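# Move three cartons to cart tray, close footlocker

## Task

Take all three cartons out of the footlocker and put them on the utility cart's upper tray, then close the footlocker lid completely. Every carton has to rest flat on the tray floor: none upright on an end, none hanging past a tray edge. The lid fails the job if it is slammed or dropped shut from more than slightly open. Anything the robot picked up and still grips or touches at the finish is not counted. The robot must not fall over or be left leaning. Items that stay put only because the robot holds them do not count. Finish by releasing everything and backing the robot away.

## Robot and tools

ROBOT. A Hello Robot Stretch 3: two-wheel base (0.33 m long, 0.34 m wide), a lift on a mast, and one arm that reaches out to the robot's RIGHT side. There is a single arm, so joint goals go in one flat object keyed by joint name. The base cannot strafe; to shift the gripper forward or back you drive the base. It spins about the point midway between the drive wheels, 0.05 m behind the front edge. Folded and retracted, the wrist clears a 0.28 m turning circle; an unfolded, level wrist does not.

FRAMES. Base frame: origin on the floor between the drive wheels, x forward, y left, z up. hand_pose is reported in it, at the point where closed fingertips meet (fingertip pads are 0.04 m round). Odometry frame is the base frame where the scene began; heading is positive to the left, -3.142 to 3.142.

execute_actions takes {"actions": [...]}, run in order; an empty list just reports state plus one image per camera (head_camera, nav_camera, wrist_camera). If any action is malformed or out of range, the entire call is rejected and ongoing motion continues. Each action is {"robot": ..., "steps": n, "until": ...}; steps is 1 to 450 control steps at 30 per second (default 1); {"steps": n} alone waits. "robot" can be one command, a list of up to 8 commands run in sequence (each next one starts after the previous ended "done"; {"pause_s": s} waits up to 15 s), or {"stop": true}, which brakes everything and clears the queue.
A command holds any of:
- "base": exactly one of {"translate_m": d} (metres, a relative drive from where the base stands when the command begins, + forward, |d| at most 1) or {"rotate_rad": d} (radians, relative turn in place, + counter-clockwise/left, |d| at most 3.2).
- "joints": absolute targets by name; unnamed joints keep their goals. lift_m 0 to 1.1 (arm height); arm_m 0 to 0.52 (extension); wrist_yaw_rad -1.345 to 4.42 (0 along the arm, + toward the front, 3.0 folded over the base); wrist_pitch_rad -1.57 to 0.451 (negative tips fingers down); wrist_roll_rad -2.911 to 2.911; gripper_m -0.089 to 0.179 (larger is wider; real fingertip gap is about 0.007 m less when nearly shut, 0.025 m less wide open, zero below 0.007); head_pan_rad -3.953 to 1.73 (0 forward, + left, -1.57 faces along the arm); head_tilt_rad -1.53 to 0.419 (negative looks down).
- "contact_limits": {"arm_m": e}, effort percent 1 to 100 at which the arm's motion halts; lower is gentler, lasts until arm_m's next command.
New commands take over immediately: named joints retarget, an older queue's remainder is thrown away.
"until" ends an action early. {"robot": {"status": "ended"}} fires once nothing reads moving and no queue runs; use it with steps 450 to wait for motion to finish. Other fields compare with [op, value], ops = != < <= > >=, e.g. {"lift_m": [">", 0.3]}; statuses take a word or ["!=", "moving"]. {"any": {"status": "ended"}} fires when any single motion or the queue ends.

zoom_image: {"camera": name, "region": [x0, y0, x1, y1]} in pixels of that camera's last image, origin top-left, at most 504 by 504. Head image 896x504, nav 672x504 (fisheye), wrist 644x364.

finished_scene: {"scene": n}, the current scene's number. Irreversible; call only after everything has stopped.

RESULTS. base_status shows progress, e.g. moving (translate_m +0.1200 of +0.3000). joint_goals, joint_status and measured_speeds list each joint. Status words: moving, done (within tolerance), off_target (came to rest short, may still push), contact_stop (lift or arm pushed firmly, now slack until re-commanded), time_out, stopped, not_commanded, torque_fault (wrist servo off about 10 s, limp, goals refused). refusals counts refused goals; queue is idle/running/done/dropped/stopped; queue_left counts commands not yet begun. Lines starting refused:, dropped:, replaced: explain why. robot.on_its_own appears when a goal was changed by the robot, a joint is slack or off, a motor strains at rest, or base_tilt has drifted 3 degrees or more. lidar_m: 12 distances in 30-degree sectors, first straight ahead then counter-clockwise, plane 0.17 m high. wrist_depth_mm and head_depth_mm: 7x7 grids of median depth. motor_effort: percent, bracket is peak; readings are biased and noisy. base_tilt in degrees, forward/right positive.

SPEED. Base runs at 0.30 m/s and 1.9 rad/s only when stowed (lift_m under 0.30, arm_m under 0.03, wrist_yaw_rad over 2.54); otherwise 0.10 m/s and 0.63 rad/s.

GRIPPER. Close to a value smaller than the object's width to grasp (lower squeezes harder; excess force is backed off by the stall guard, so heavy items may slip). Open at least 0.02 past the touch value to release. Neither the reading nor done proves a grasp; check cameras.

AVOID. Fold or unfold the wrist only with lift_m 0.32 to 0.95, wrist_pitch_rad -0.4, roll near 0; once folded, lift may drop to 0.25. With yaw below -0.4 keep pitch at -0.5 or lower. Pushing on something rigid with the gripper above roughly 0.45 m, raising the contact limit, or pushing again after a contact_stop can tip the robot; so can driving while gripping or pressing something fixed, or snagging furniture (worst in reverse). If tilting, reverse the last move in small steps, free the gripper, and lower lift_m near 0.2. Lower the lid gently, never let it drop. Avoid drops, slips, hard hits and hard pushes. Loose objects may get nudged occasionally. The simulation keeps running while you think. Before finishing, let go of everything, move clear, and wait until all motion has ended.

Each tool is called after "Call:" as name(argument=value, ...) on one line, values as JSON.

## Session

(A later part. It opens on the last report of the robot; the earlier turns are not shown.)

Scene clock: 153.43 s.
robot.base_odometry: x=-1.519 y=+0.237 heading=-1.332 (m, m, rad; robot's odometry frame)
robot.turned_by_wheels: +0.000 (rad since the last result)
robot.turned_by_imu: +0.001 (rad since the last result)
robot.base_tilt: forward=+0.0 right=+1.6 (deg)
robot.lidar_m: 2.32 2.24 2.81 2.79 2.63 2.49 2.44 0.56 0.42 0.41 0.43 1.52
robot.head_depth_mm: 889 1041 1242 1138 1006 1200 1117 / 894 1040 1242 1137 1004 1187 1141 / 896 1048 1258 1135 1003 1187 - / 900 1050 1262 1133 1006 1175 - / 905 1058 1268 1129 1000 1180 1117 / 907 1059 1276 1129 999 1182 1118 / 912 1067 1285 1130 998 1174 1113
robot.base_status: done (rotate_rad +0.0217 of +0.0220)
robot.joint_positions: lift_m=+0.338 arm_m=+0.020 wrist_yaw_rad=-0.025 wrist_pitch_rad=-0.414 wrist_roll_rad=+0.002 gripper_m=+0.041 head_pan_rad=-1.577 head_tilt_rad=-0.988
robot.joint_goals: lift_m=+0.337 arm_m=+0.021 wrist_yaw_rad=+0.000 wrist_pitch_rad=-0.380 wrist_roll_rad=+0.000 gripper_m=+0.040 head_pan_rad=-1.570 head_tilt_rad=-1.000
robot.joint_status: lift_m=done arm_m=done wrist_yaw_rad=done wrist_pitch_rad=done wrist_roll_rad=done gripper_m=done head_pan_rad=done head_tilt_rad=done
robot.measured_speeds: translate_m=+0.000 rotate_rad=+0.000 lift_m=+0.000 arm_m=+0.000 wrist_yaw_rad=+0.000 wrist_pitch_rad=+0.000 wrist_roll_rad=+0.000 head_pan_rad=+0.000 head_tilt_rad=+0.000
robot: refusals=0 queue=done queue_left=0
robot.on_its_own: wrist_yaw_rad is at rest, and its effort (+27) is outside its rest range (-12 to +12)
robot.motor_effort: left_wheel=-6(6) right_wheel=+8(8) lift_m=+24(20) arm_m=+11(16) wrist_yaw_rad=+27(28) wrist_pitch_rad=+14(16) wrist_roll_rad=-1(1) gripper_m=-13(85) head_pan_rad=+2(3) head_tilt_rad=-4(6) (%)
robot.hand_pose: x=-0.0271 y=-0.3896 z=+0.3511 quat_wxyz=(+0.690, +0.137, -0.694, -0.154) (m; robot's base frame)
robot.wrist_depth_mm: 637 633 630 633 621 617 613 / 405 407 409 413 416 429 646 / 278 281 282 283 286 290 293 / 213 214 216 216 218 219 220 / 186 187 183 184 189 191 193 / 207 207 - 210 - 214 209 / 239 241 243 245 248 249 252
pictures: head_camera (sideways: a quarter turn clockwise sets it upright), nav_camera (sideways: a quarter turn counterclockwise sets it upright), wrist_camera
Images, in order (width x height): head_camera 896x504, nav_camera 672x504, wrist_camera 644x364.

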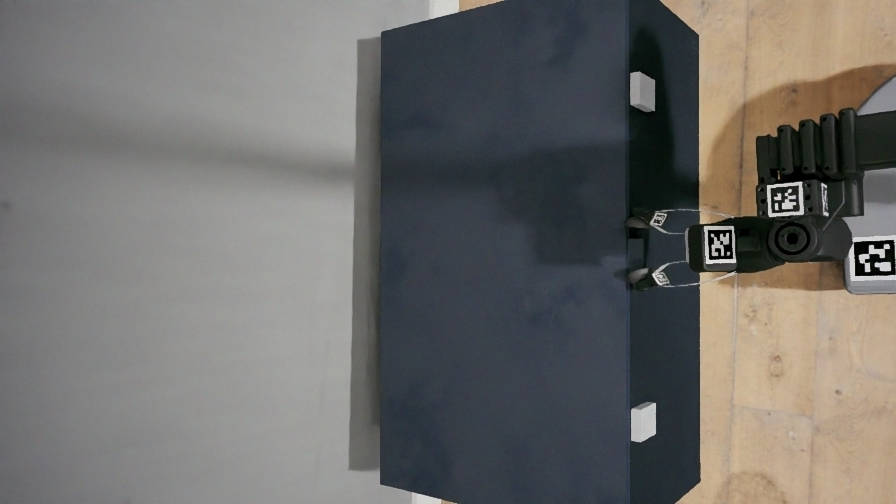

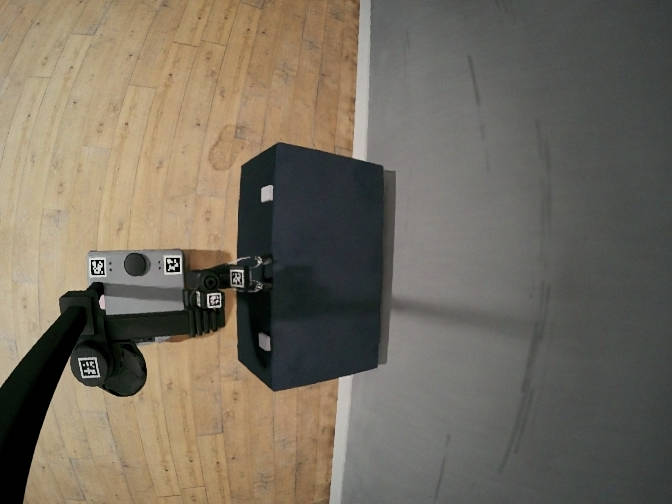

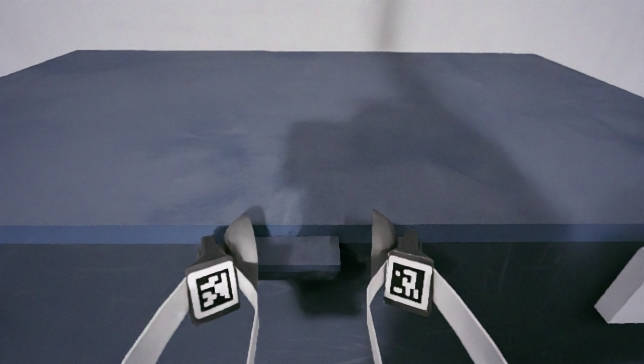

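Call:
execute_actions(actions=[{"robot":[{"joints":{"arm_m":0.014,"gripper_m":0.075}},{"joints":{"lift_m":0.334}},{"joints":{"gripper_m":0.045}},{"pause_s":0.3}],"steps":450,"until":{"robot":{"status":"ended"}}}])

Call:
zoom_image(camera="wrist_camera", region=[190,180,430,320])

Scene clock: 162.83 s.
robot.base_odometry: x=-1.519 y=+0.237 heading=-1.332 (m, m, rad; robot's odometry frame)
robot.turned_by_wheels: +0.000 (rad since the last result)
robot.turned_by_imu: +0.002 (rad since the last result)
robot.base_tilt: forward=+0.0 right=+1.6 (deg)
robot.lidar_m: 2.32 2.24 2.82 2.79 2.64 2.48 2.44 0.56 0.42 0.41 0.43 1.52
robot.head_depth_mm: 891 1037 1238 1139 1005 1187 1120 / 893 1043 1248 1132 1003 1184 1138 / 898 1045 1256 1137 1000 1182 - / 899 1050 1261 1132 1001 1170 - / 903 1054 1263 1125 1001 1182 1118 / 909 1058 1273 1132 999 1183 1115 / 910 1065 1276 1130 997 1180 1116
robot.base_status: done (rotate_rad +0.0221 of +0.0220)
robot.joint_positions: lift_m=+0.335 arm_m=+0.014 wrist_yaw_rad=-0.022 wrist_pitch_rad=-0.399 wrist_roll_rad=+0.002 gripper_m=+0.045 head_pan_rad=-1.577 head_tilt_rad=-0.988
robot.joint_goals: lift_m=+0.334 arm_m=+0.014 wrist_yaw_rad=-0.042 wrist_pitch_rad=-0.380 wrist_roll_rad=+0.000 gripper_m=+0.045 head_pan_rad=-1.570 head_tilt_rad=-1.000
robot.joint_status: lift_m=done arm_m=done wrist_yaw_rad=done wrist_pitch_rad=done wrist_roll_rad=done gripper_m=done head_pan_rad=done head_tilt_rad=done
robot.measured_speeds: translate_m=+0.000 rotate_rad=+0.000 lift_m=+0.000 arm_m=+0.000 wrist_yaw_rad=+0.000 wrist_pitch_rad=+0.000 wrist_roll_rad=+0.000 head_pan_rad=+0.000 head_tilt_rad=+0.000
robot: refusals=0 queue=done queue_left=0
robot.on_its_own: wrist_yaw_rad is held at -0.042, not at your +0.000, by its stall guard, which is not easing now; wrist_yaw_rad is at rest, and its effort (-22) is outside its rest range (-12 to +12)
robot.motor_effort: left_wheel=-1(6) right_wheel=-6(8) lift_m=+24(24) arm_m=-3(11) wrist_yaw_rad=-22(27) wrist_pitch_rad=+8(14) wrist_roll_rad=-1(1) gripper_m=-5(80) head_pan_rad=+3(3) head_tilt_rad=-6(6) (%)
robot.hand_pose: x=-0.0266 y=-0.3860 z=+0.3516 quat_wxyz=(+0.691, +0.132, -0.695, -0.148) (m; robot's base frame)
robot.wrist_depth_mm: 639 633 629 623 631 619 616 / 422 428 430 434 435 439 645 / 285 285 289 288 293 293 296 / 215 215 217 217 218 221 221 / 187 188 187 184 190 191 192 / 211 210 - 214 212 216 212 / 242 244 243 245 249 249 252
pictures: head_camera (sideways: a quarter turn clockwise sets it upright), nav_camera (sideways: a quarter turn counterclockwise sets it upright), wrist_camera
Images, in order (width x height): head_camera 896x504, nav_camera 672x504, wrist_camera 644x364.

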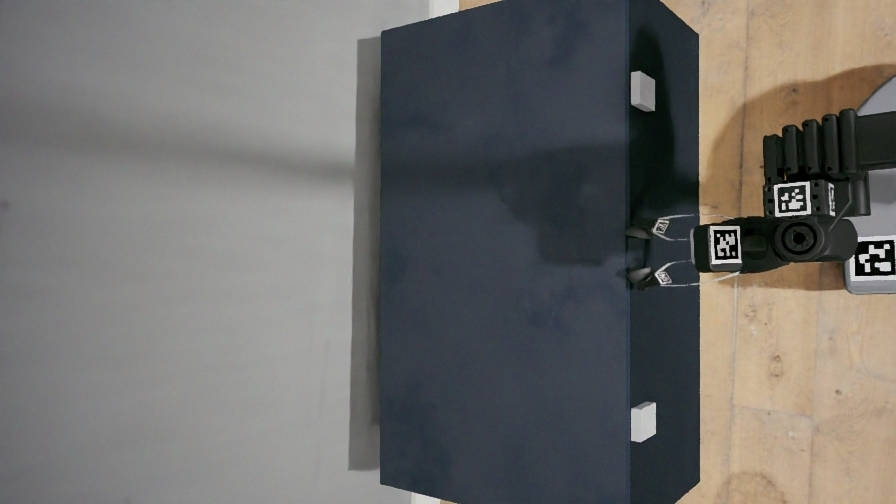

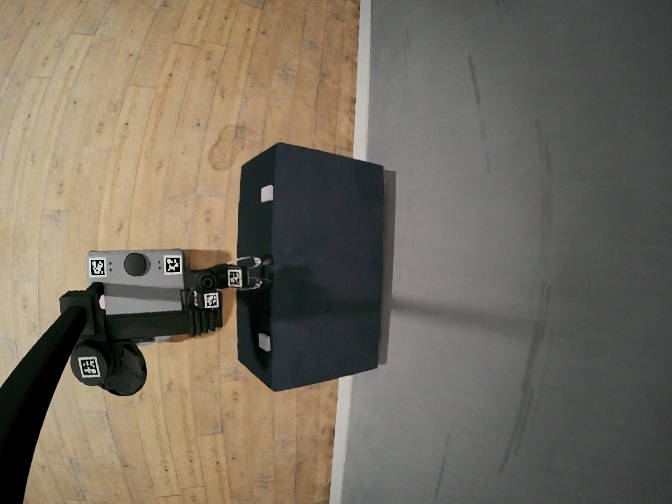

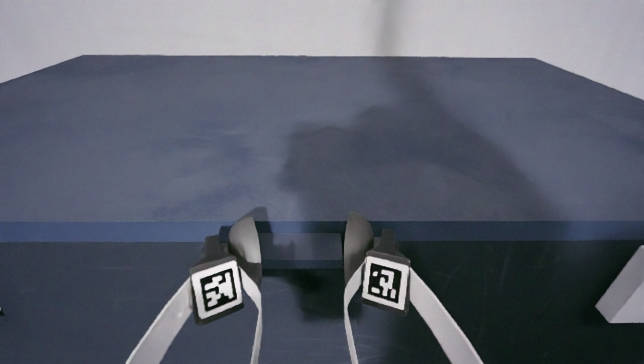

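Region (190, 180, 430, 320) of wrist_camera's 644x364 image, scaled by 2.100; it fills the top 294 rows of this view, and the rest is white.

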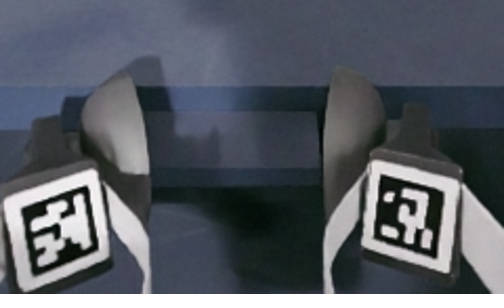

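Yaw goal drifted; reset it, squeeze, lift a bit.

Call:
execute_actions(actions=[{"robot":{"joints":{"wrist_yaw_rad":-0.003}},"steps":30,"until":{"robot":{"status":"ended"}}},{"robot":[{"joints":{"gripper_m":0.02}},{"pause_s":0.3},{"joints":{"lift_m":0.355}}],"steps":450,"until":{"robot":{"status":"ended"}}}])

Call:
zoom_image(camera="wrist_camera", region=[190,180,430,320])

Scene clock: 171.10 s.
robot.base_odometry: x=-1.519 y=+0.237 heading=-1.332 (m, m, rad; robot's odometry frame)
robot.turned_by_wheels: +0.000 (rad since the last result)
robot.turned_by_imu: +0.001 (rad since the last result)
robot.base_tilt: forward=+0.0 right=+1.6 (deg)
robot.lidar_m: 2.32 2.24 2.83 2.79 2.64 2.49 2.44 0.56 0.42 0.41 0.43 1.52
robot.head_depth_mm: 890 1038 1241 1136 1004 1187 1120 / 894 1040 1250 1140 1004 1187 1138 / 896 1047 1251 1133 1003 1180 - / 901 1050 1262 1133 996 1171 - / 902 1055 1273 1131 1000 1180 1116 / 906 1065 1271 1129 998 1182 1115 / 911 1063 1284 1127 997 1178 1115
robot.base_status: done (rotate_rad +0.0220 of +0.0220)
robot.joint_positions: lift_m=+0.354 arm_m=+0.014 wrist_yaw_rad=+0.000 wrist_pitch_rad=-0.429 wrist_roll_rad=+0.002 gripper_m=+0.020 head_pan_rad=-1.577 head_tilt_rad=-0.988
robot.joint_goals: lift_m=+0.355 arm_m=+0.014 wrist_yaw_rad=-0.003 wrist_pitch_rad=-0.380 wrist_roll_rad=+0.000 gripper_m=+0.020 head_pan_rad=-1.570 head_tilt_rad=-1.000
robot.joint_status: lift_m=done arm_m=done wrist_yaw_rad=done wrist_pitch_rad=done wrist_roll_rad=done gripper_m=done head_pan_rad=done head_tilt_rad=done
robot.measured_speeds: translate_m=+0.000 rotate_rad=+0.000 lift_m=+0.000 arm_m=+0.000 wrist_yaw_rad=+0.000 wrist_pitch_rad=+0.000 wrist_roll_rad=+0.000 head_pan_rad=+0.000 head_tilt_rad=+0.000
robot: refusals=0 queue=done queue_left=0
robot.motor_effort: left_wheel=-1(1) right_wheel=-1(5) lift_m=+58(58) arm_m=-2(3) wrist_yaw_rad=-3(20) wrist_pitch_rad=+20(20) wrist_roll_rad=-1(1) gripper_m=-8(81) head_pan_rad=+3(3) head_tilt_rad=-4(5) (%)
robot.hand_pose: x=-0.0216 y=-0.3821 z=+0.3647 quat_wxyz=(+0.690, +0.150, -0.691, -0.151) (m; robot's base frame)
robot.wrist_depth_mm: 658 655 636 634 615 615 604 / 428 432 435 440 444 452 624 / 301 302 304 306 308 312 314 / 232 231 235 236 237 239 240 / 201 202 200 199 200 200 201 / 228 225 - 226 222 221 214 / 265 263 261 260 261 259 258
pictures: head_camera (sideways: a quarter turn clockwise sets it upright), nav_camera (sideways: a quarter turn counterclockwise sets it upright), wrist_camera
Images, in order (width x height): head_camera 896x504, nav_camera 672x504, wrist_camera 644x364.

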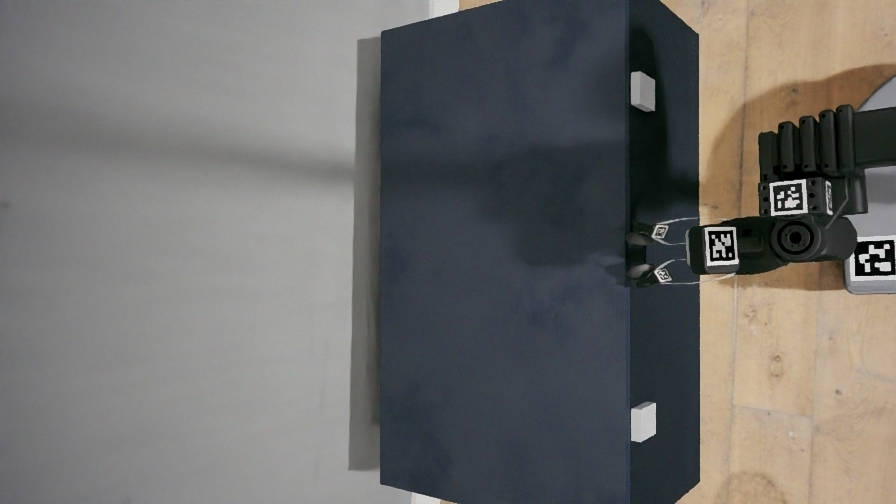

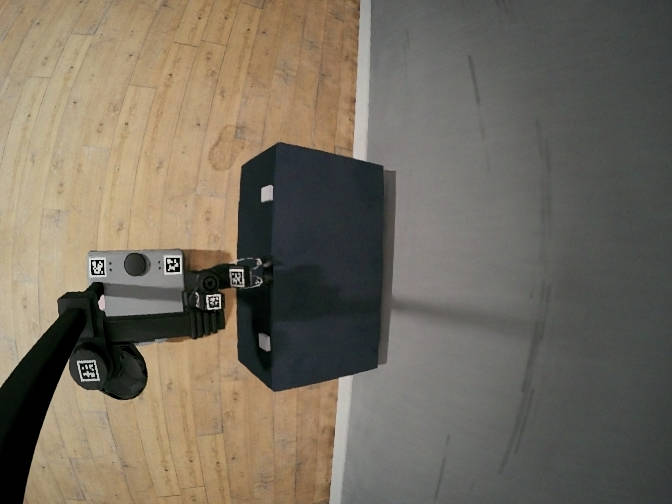

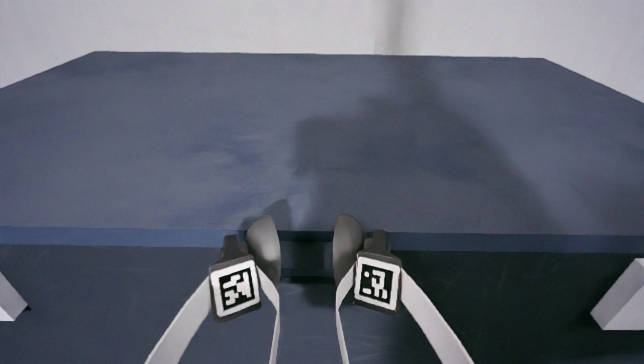

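Region (190, 180, 430, 320) of wrist_camera's 644x364 image, scaled by 2.100; it fills the top 294 rows of this view, and the rest is white.

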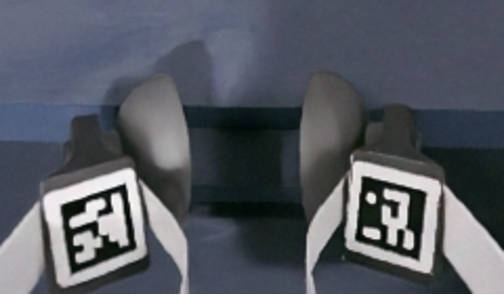

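Call:
execute_actions(actions=[{"robot":[{"joints":{"gripper_m":0.075}},{"joints":{"lift_m":0.325,"arm_m":0.015,"wrist_yaw_rad":0.0}},{"joints":{"gripper_m":0.01}},{"pause_s":0.3}],"steps":450,"until":{"robot":{"status":"ended"}}}])

Call:
zoom_image(camera="wrist_camera", region=[190,180,430,320])

Call:
execute_actions(actions=[{"robot":[{"joints":{"lift_m":0.35}}],"steps":450,"until":{"robot":{"status":"ended"}}}])

Call:
zoom_image(camera="wrist_camera", region=[190,180,430,320])

Scene clock: 199.23 s.
robot.base_odometry: x=-1.519 y=+0.237 heading=-1.332 (m, m, rad; robot's odometry frame)
robot.turned_by_wheels: +0.000 (rad since the last result)
robot.turned_by_imu: +0.001 (rad since the last result)
robot.base_tilt: forward=+0.0 right=+1.6 (deg)
robot.lidar_m: 2.32 2.24 2.81 2.79 2.63 2.49 2.44 0.56 0.42 0.41 0.43 1.52
robot.head_depth_mm: 892 1038 1245 1140 1007 1181 1122 / 896 1044 1247 1138 1003 1185 1138 / 897 1044 1253 1136 999 1187 - / 901 1051 1254 1132 1002 1171 - / 901 1055 1261 1131 1000 1182 1120 / 908 1059 1277 1130 996 1179 1119 / 909 1066 1284 1126 998 1181 1111
robot.base_status: done (rotate_rad +0.0219 of +0.0220)
robot.joint_positions: lift_m=+0.326 arm_m=+0.015 wrist_yaw_rad=+0.000 wrist_pitch_rad=-0.402 wrist_roll_rad=+0.002 gripper_m=+0.011 head_pan_rad=-1.577 head_tilt_rad=-0.988
robot.joint_goals: lift_m=+0.325 arm_m=+0.015 wrist_yaw_rad=+0.000 wrist_pitch_rad=-0.380 wrist_roll_rad=+0.000 gripper_m=+0.010 head_pan_rad=-1.570 head_tilt_rad=-1.000
robot.joint_status: lift_m=done arm_m=done wrist_yaw_rad=done wrist_pitch_rad=done wrist_roll_rad=done gripper_m=done head_pan_rad=done head_tilt_rad=done
robot.measured_speeds: translate_m=+0.000 rotate_rad=+0.000 lift_m=+0.000 arm_m=+0.000 wrist_yaw_rad=+0.000 wrist_pitch_rad=+0.000 wrist_roll_rad=+0.000 head_pan_rad=+0.000 head_tilt_rad=+0.000
robot: refusals=0 queue=done queue_left=0
robot.motor_effort: left_wheel=-2(3) right_wheel=+1(4) lift_m=+24(54) arm_m=+3(4) wrist_yaw_rad=-1(13) wrist_pitch_rad=+9(20) wrist_roll_rad=-1(1) gripper_m=-18(89) head_pan_rad=+3(3) head_tilt_rad=-6(5) (%)
robot.hand_pose: x=-0.0214 y=-0.3860 z=+0.3417 quat_wxyz=(+0.692, +0.142, -0.693, -0.142) (m; robot's base frame)
robot.wrist_depth_mm: 660 639 634 623 623 613 606 / 383 387 389 394 399 400 410 / 259 261 264 264 268 268 270 / 196 197 198 200 201 200 202 / 191 190 185 173 184 188 187 / 216 216 - 215 207 214 213 / 250 250 250 249 246 244 246
pictures: head_camera (sideways: a quarter turn clockwise sets it upright), nav_camera (sideways: a quarter turn counterclockwise sets it upright), wrist_camera
Images, in order (width x height): head_camera 896x504, nav_camera 672x504, wrist_camera 644x364.

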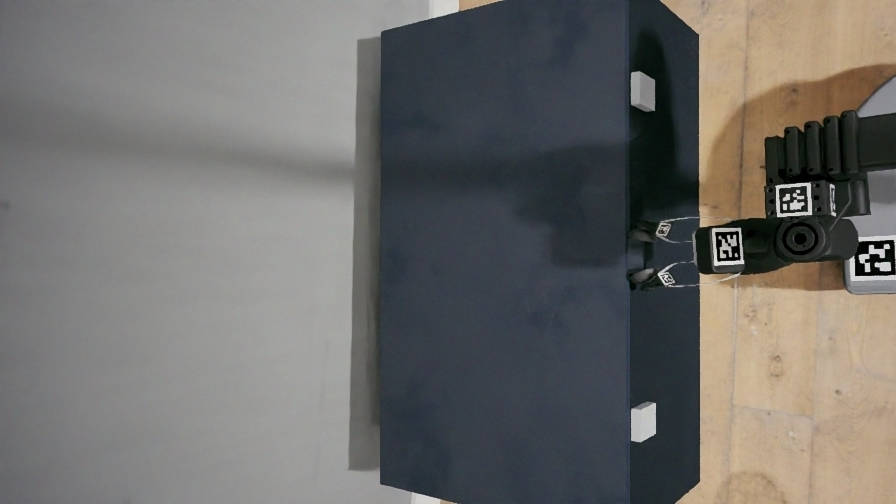

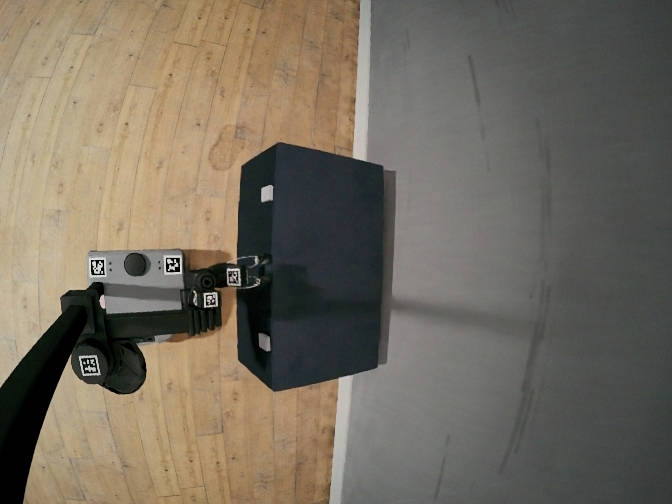

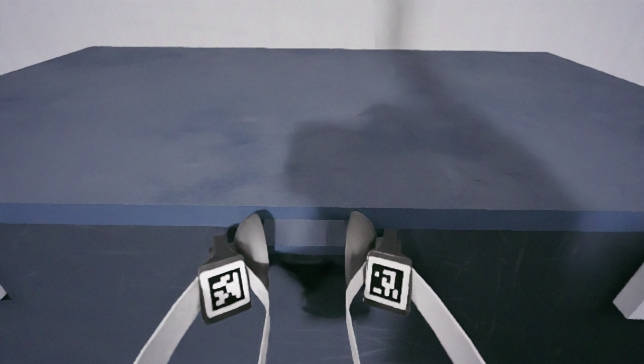

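Region (190, 180, 430, 320) of wrist_camera's 644x364 image, scaled by 2.100; it fills the top 294 rows of this view, and the rest is white.

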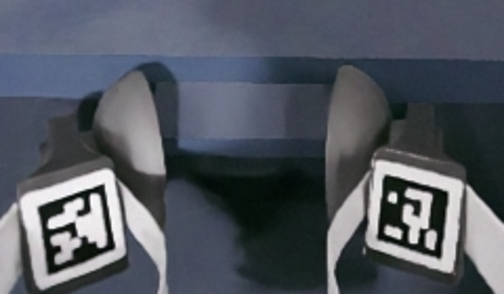

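Scene clock: 200.13 s.
robot.base_odometry: x=-1.519 y=+0.237 heading=-1.332 (m, m, rad; robot's odometry frame)
robot.turned_by_wheels: +0.000 (rad since the last result)
robot.turned_by_imu: +0.000 (rad since the last result)
robot.base_tilt: forward=-0.1 right=+1.6 (deg)
robot.lidar_m: 2.32 2.24 2.82 2.79 2.63 2.48 2.44 0.56 0.42 0.41 0.43 1.52
robot.head_depth_mm: 891 1033 1246 1134 1002 1185 1120 / 895 1044 1247 1132 1004 1182 1136 / 898 1049 1252 1136 1002 1184 - / 900 1053 1262 1135 1001 1172 - / 901 1053 1268 1131 1001 1181 1121 / 911 1061 1274 1132 998 1178 1118 / 909 1063 1280 1128 996 1182 1115
robot.base_status: done (rotate_rad +0.0219 of +0.0220)
robot.joint_positions: lift_m=+0.349 arm_m=+0.015 wrist_yaw_rad=+0.001 wrist_pitch_rad=-0.447 wrist_roll_rad=+0.002 gripper_m=+0.011 head_pan_rad=-1.577 head_tilt_rad=-0.988
robot.joint_goals: lift_m=+0.350 arm_m=+0.015 wrist_yaw_rad=+0.000 wrist_pitch_rad=-0.380 wrist_roll_rad=+0.000 gripper_m=+0.010 head_pan_rad=-1.570 head_tilt_rad=-1.000
robot.joint_status: lift_m=done arm_m=done wrist_yaw_rad=done wrist_pitch_rad=done wrist_roll_rad=done gripper_m=done head_pan_rad=done head_tilt_rad=done
robot.measured_speeds: translate_m=+0.000 rotate_rad=+0.000 lift_m=+0.000 arm_m=+0.000 wrist_yaw_rad=+0.000 wrist_pitch_rad=+0.000 wrist_roll_rad=+0.000 head_pan_rad=+0.000 head_tilt_rad=+0.000
robot: refusals=0 queue=done queue_left=0
robot.motor_effort: left_wheel=-2(2) right_wheel=+0(1) lift_m=+58(59) arm_m=+3(3) wrist_yaw_rad=-1(2) wrist_pitch_rad=+27(28) wrist_roll_rad=-1(1) gripper_m=-13(17) head_pan_rad=+3(3) head_tilt_rad=-6(5) (%)
robot.hand_pose: x=-0.0213 y=-0.3803 z=+0.3557 quat_wxyz=(+0.689, +0.157, -0.690, -0.157) (m; robot's base frame)
robot.wrist_depth_mm: 669 645 637 629 618 602 599 / 381 384 391 395 397 408 411 / 275 274 281 279 282 286 289 / 213 215 216 217 219 220 222 / 200 200 193 190 197 197 196 / 231 229 - 230 221 225 218 / 273 274 273 270 268 267 266
pictures: head_camera (sideways: a quarter turn clockwise sets it upright), nav_camera (sideways: a quarter turn counterclockwise sets it upright), wrist_camera
Images, in order (width x height): head_camera 896x504, nav_camera 672x504, wrist_camera 644x364.

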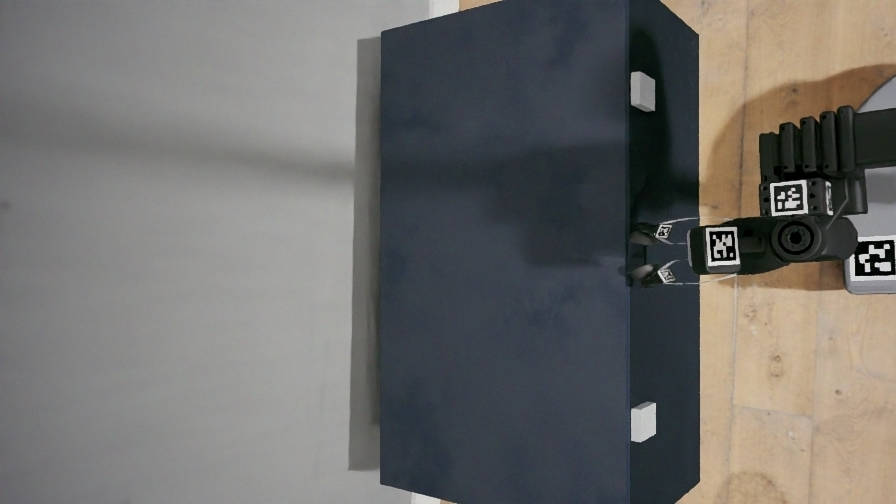

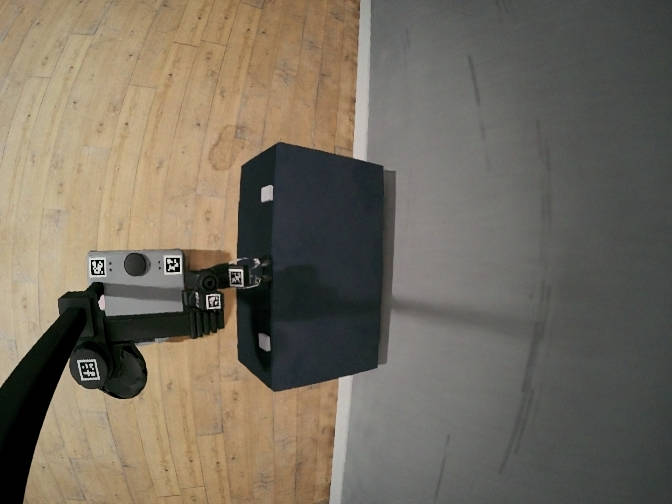

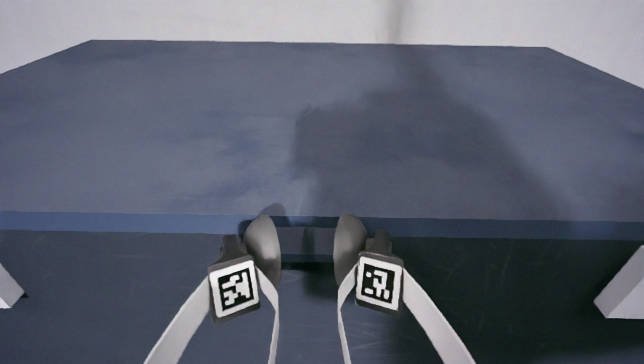

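Region (190, 180, 430, 320) of wrist_camera's 644x364 image, scaled by 2.100; it fills the top 294 rows of this view, and the rest is white.

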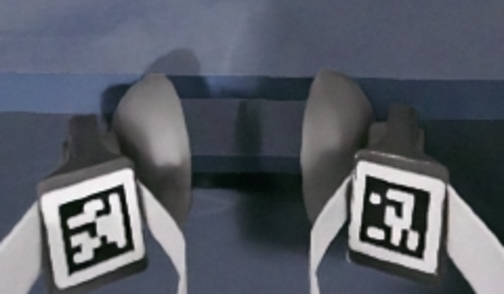

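Call:
execute_actions(actions=[{"robot":[{"joints":{"gripper_m":0.075}},{"joints":{"lift_m":0.324,"arm_m":0.016}},{"joints":{"gripper_m":0.008}},{"pause_s":0.3},{"joints":{"wrist_pitch_rad":-0.30}}],"steps":450,"until":{"robot":{"status":"ended"}}},{"robot":{"joints":{"wrist_pitch_rad":-0.25}},"steps":45,"until":{"robot":{"status":"ended"}}}])

Call:
zoom_image(camera="wrist_camera", region=[190,180,430,320])

Scene clock: 214.23 s.
robot.base_odometry: x=-1.519 y=+0.237 heading=-1.332 (m, m, rad; robot's odometry frame)
robot.turned_by_wheels: +0.000 (rad since the last result)
robot.turned_by_imu: +0.001 (rad since the last result)
robot.base_tilt: forward=-0.1 right=+1.6 (deg)
robot.lidar_m: 2.32 2.24 2.82 2.79 2.63 2.48 2.45 0.56 0.42 0.41 0.43 1.52
robot.head_depth_mm: 892 1041 1240 1139 1003 1185 1121 / 893 1040 1244 1135 1005 1183 1138 / 898 1049 1252 1137 1002 1183 - / 903 1052 1260 1132 1001 1171 - / 905 1052 1266 1134 1001 1180 1118 / 905 1059 1273 1130 1000 1180 1115 / 911 1062 1282 1126 997 1177 1116
robot.base_status: done (rotate_rad +0.0218 of +0.0220)
robot.joint_positions: lift_m=+0.329 arm_m=+0.015 wrist_yaw_rad=-0.015 wrist_pitch_rad=-0.342 wrist_roll_rad=-0.001 gripper_m=+0.075 head_pan_rad=-1.577 head_tilt_rad=-0.988
robot.joint_goals: lift_m=+0.329 arm_m=+0.016 wrist_yaw_rad=+0.000 wrist_pitch_rad=-0.250 wrist_roll_rad=+0.000 gripper_m=+0.075 head_pan_rad=-1.570 head_tilt_rad=-1.000
robot.joint_status: lift_m=contact_stop arm_m=done wrist_yaw_rad=done wrist_pitch_rad=off_target wrist_roll_rad=done gripper_m=done head_pan_rad=done head_tilt_rad=done
robot.measured_speeds: translate_m=+0.000 rotate_rad=+0.000 lift_m=+0.000 arm_m=+0.000 wrist_yaw_rad=+0.000 wrist_pitch_rad=+0.000 wrist_roll_rad=+0.000 head_pan_rad=+0.000 head_tilt_rad=+0.000
robot: refusals=0 queue=dropped queue_left=0
robot.on_its_own: lift_m is slack since a contact_stop, until your next command for it (your +0.324 is given up); wrist_yaw_rad is at rest, and its effort (+16) is outside its rest range (-12 to +12); wrist_pitch_rad is at rest, and its effort (+38) is outside its rest range (-20 to +32)
robot.motor_effort: left_wheel=-4(4) right_wheel=+4(4) lift_m=+40(63) arm_m=+8(7) wrist_yaw_rad=+16(16) wrist_pitch_rad=+38(37) wrist_roll_rad=+0(2) gripper_m=-2(81) head_pan_rad=+3(3) head_tilt_rad=-4(6) (%)
robot.hand_pose: x=-0.0249 y=-0.3934 z=+0.3594 quat_wxyz=(+0.696, +0.116, -0.697, -0.126) (m; robot's base frame)
robot.wrist_depth_mm: 647 641 626 624 618 617 602 / 682 530 539 544 548 556 648 / 324 325 328 331 334 338 342 / 234 236 236 238 239 241 243 / 186 187 190 186 196 189 189 / 200 200 197 196 203 202 202 / 226 226 227 226 226 229 229
pictures: head_camera (sideways: a quarter turn clockwise sets it upright), nav_camera (sideways: a quarter turn counterclockwise sets it upright), wrist_camera
dropped: robot: command 1 of its queue: lift_m: contact_stop
Images, in order (width x height): head_camera 896x504, nav_camera 672x504, wrist_camera 644x364.

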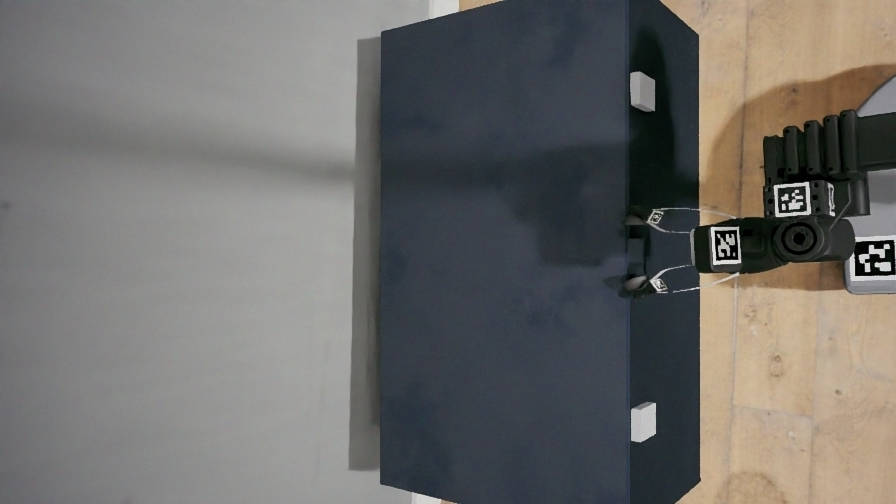

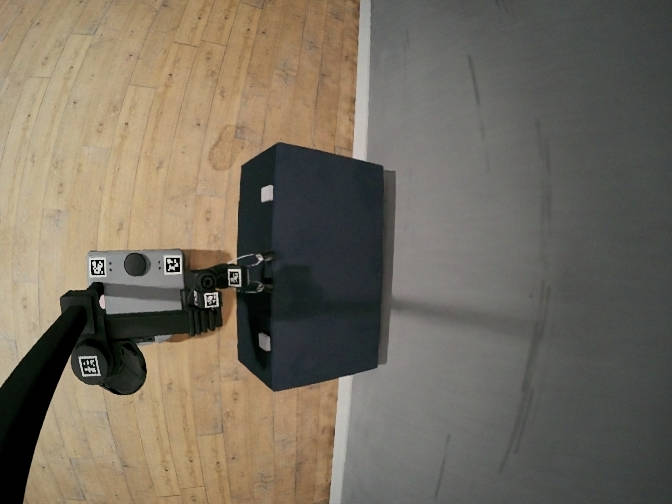

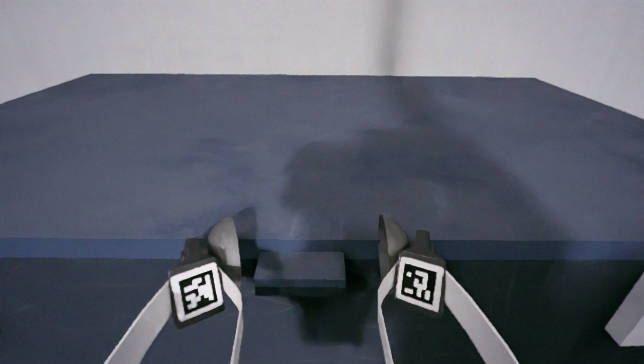

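Region (190, 180, 430, 320) of wrist_camera's 644x364 image, scaled by 2.100; it fills the top 294 rows of this view, and the rest is white.

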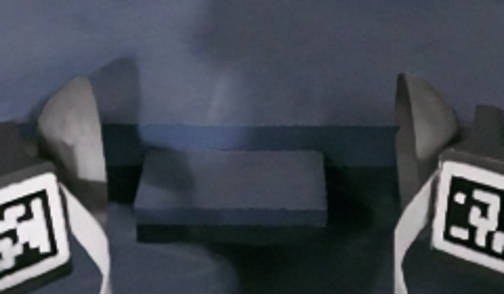

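Call:
execute_actions(actions=[{"robot":{"joints":{"wrist_pitch_rad":-0.4,"arm_m":0.0,"lift_m":0.329,"wrist_yaw_rad":0.0,"gripper_m":0.08}},"steps":60,"until":{"robot":{"status":"ended"}}},{"robot":[{"joints":{"lift_m":0.291,"wrist_yaw_rad":0.001}},{"joints":{"wrist_pitch_rad":-0.24}},{"joints":{"gripper_m":0.008}},{"pause_s":0.3}],"steps":450,"until":{"robot":{"status":"ended"}}}])

Call:
zoom_image(camera="wrist_camera", region=[190,180,430,320])

Scene clock: 235.87 s.
robot.base_odometry: x=-1.519 y=+0.237 heading=-1.332 (m, m, rad; robot's odometry frame)
robot.turned_by_wheels: +0.000 (rad since the last result)
robot.turned_by_imu: +0.002 (rad since the last result)
robot.base_tilt: forward=+0.0 right=+1.6 (deg)
robot.lidar_m: 2.31 2.24 2.83 2.78 2.64 2.48 2.44 0.55 0.42 0.41 0.43 1.53
robot.head_depth_mm: 890 1036 1239 1140 1005 1184 1125 / 890 1039 1244 1135 1001 1185 1136 / 899 1046 1252 1135 1001 1187 - / 898 1051 1258 1134 999 1169 - / 903 1056 1264 1132 1000 1181 1117 / 907 1063 1277 1128 997 1180 1118 / 910 1065 1277 1129 999 1179 1115
robot.base_status: done (rotate_rad +0.0219 of +0.0220)
robot.joint_positions: lift_m=+0.292 arm_m=+0.000 wrist_yaw_rad=+0.000 wrist_pitch_rad=-0.269 wrist_roll_rad=+0.000 gripper_m=+0.009 head_pan_rad=-1.577 head_tilt_rad=-0.988
robot.joint_goals: lift_m=+0.291 arm_m=+0.000 wrist_yaw_rad=+0.001 wrist_pitch_rad=-0.240 wrist_roll_rad=+0.000 gripper_m=+0.008 head_pan_rad=-1.570 head_tilt_rad=-1.000
robot.joint_status: lift_m=done arm_m=done wrist_yaw_rad=done wrist_pitch_rad=done wrist_roll_rad=done gripper_m=done head_pan_rad=done head_tilt_rad=done
robot.measured_speeds: translate_m=+0.000 rotate_rad=+0.000 lift_m=+0.000 arm_m=+0.000 wrist_yaw_rad=+0.000 wrist_pitch_rad=+0.000 wrist_roll_rad=+0.000 head_pan_rad=+0.000 head_tilt_rad=+0.000
robot: refusals=0 queue=done queue_left=0
robot.motor_effort: left_wheel=-2(5) right_wheel=+1(4) lift_m=+24(38) arm_m=-1(10) wrist_yaw_rad=+0(18) wrist_pitch_rad=+12(38) wrist_roll_rad=+0(0) gripper_m=-19(89) head_pan_rad=+2(3) head_tilt_rad=-5(5) (%)
robot.hand_pose: x=-0.0215 y=-0.3857 z=+0.3390 quat_wxyz=(+0.701, +0.095, -0.700, -0.095) (m; robot's base frame)
robot.wrist_depth_mm: 665 661 650 638 634 615 608 / 702 684 672 658 652 640 653 / 305 307 308 310 312 318 318 / 205 206 205 207 208 208 208 / 189 189 185 170 184 187 186 / 207 207 - 205 203 204 203 / 228 228 227 225 225 224 223
pictures: head_camera (sideways: a quarter turn clockwise sets it upright), nav_camera (sideways: a quarter turn counterclockwise sets it upright), wrist_camera
Images, in order (width x height): head_camera 896x504, nav_camera 672x504, wrist_camera 644x364.

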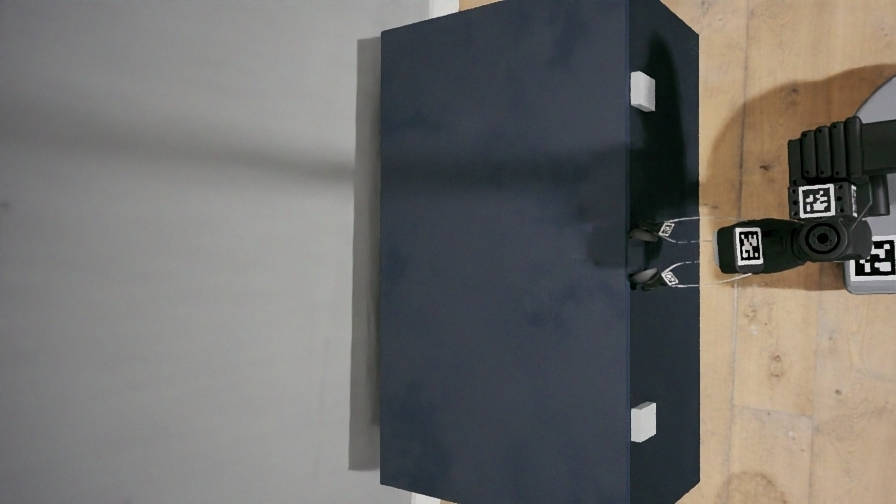

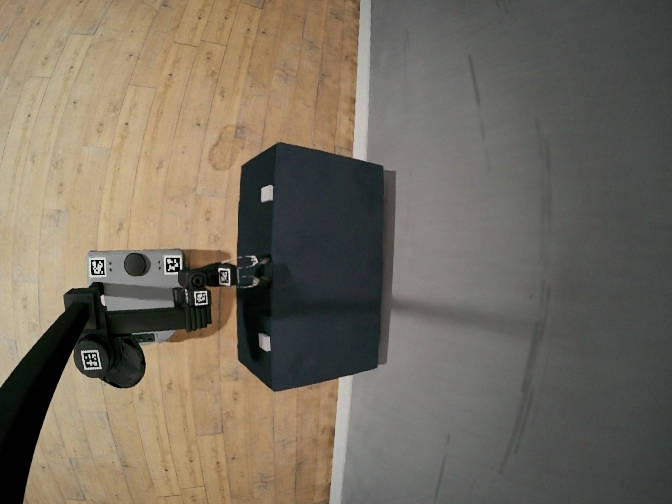

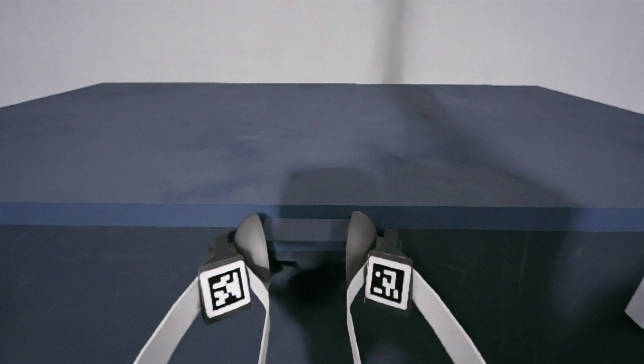

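Region (190, 180, 430, 320) of wrist_camera's 644x364 image, scaled by 2.100; it fills the top 294 rows of this view, and the rest is white.

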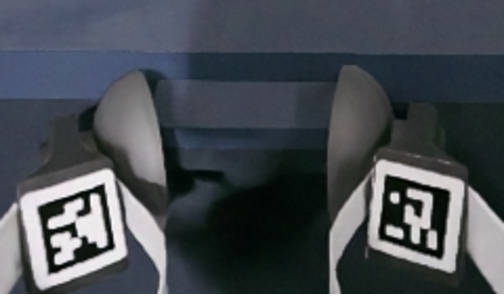

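Call:
execute_actions(actions=[{"robot":{"joints":{"wrist_pitch_rad":-0.18}},"steps":45,"until":{"robot":{"status":"ended"}}},{"robot":{"joints":{"wrist_pitch_rad":-0.15,"lift_m":0.299}},"steps":45,"until":{"robot":{"status":"ended"}}}])

Call:
zoom_image(camera="wrist_camera", region=[190,180,430,320])

Scene clock: 244.50 s.
robot.base_odometry: x=-1.519 y=+0.237 heading=-1.332 (m, m, rad; robot's odometry frame)
robot.turned_by_wheels: +0.000 (rad since the last result)
robot.turned_by_imu: +0.001 (rad since the last result)
robot.base_tilt: forward=+0.0 right=+1.7 (deg)
robot.lidar_m: 2.32 2.24 2.82 2.79 2.63 2.48 2.44 0.56 0.42 0.41 0.43 1.53
robot.head_depth_mm: 889 1036 1240 1137 997 1183 1126 / 893 1039 1249 1133 996 1188 1135 / 897 1045 1255 1132 997 1183 - / 899 1051 1263 1130 996 1172 - / 902 1058 1266 1125 992 1184 1120 / 909 1058 1277 1125 991 1180 1119 / 909 1065 1280 1121 989 1179 1116
robot.base_status: done (rotate_rad +0.0219 of +0.0220)
robot.joint_positions: lift_m=+0.298 arm_m=+0.000 wrist_yaw_rad=+0.000 wrist_pitch_rad=-0.255 wrist_roll_rad=+0.000 gripper_m=+0.009 head_pan_rad=-1.577 head_tilt_rad=-0.988
robot.joint_goals: lift_m=+0.299 arm_m=+0.000 wrist_yaw_rad=+0.001 wrist_pitch_rad=-0.150 wrist_roll_rad=+0.000 gripper_m=+0.008 head_pan_rad=-1.570 head_tilt_rad=-1.000
robot.joint_status: lift_m=done arm_m=done wrist_yaw_rad=done wrist_pitch_rad=off_target wrist_roll_rad=done gripper_m=done head_pan_rad=done head_tilt_rad=done
robot.measured_speeds: translate_m=+0.000 rotate_rad=+0.000 lift_m=+0.000 arm_m=+0.000 wrist_yaw_rad=+0.000 wrist_pitch_rad=+0.000 wrist_roll_rad=+0.000 head_pan_rad=+0.000 head_tilt_rad=+0.000
robot: refusals=0 queue=dropped queue_left=0
robot.on_its_own: wrist_pitch_rad is at rest, and its effort (+43) is outside its rest range (-20 to +32)
robot.motor_effort: left_wheel=-2(3) right_wheel=+1(1) lift_m=+61(61) arm_m=+1(1) wrist_yaw_rad=+1(1) wrist_pitch_rad=+43(44) wrist_roll_rad=+0(0) gripper_m=-18(19) head_pan_rad=+3(3) head_tilt_rad=-5(6) (%)
robot.hand_pose: x=-0.0215 y=-0.3867 z=+0.3490 quat_wxyz=(+0.702, +0.090, -0.701, -0.090) (m; robot's base frame)
robot.wrist_depth_mm: 670 661 655 642 624 615 612 / 708 683 682 685 666 660 652 / 328 328 331 333 335 337 340 / 210 211 210 212 213 214 214 / 192 191 185 179 184 189 189 / 206 206 203 203 199 202 202 / 227 225 225 224 223 221 222
pictures: head_camera (sideways: a quarter turn clockwise sets it upright), nav_camera (sideways: a quarter turn counterclockwise sets it upright), wrist_camera
replaced: robot.wrist_pitch_rad: its motion had ended off_target
Images, in order (width x height): head_camera 896x504, nav_camera 672x504, wrist_camera 644x364.

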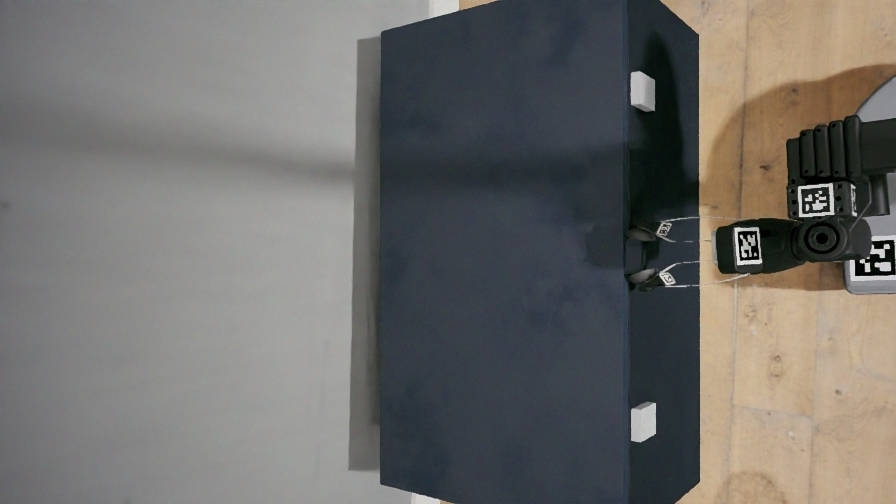

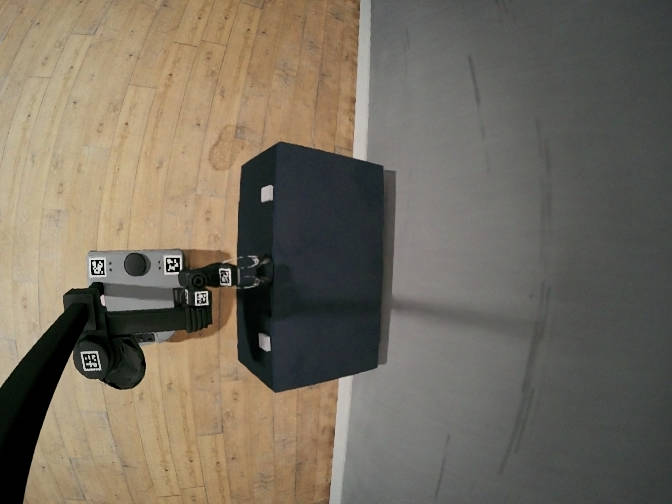

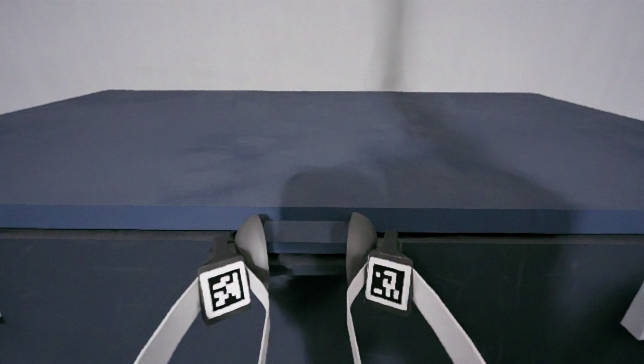

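Region (190, 180, 430, 320) of wrist_camera's 644x364 image, scaled by 2.100; it fills the top 294 rows of this view, and the rest is white.

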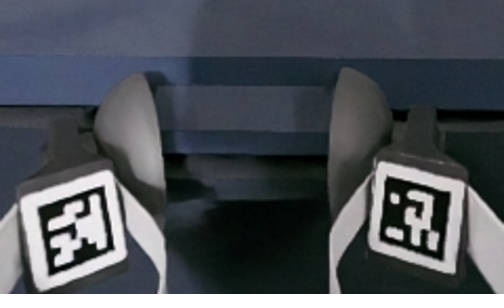

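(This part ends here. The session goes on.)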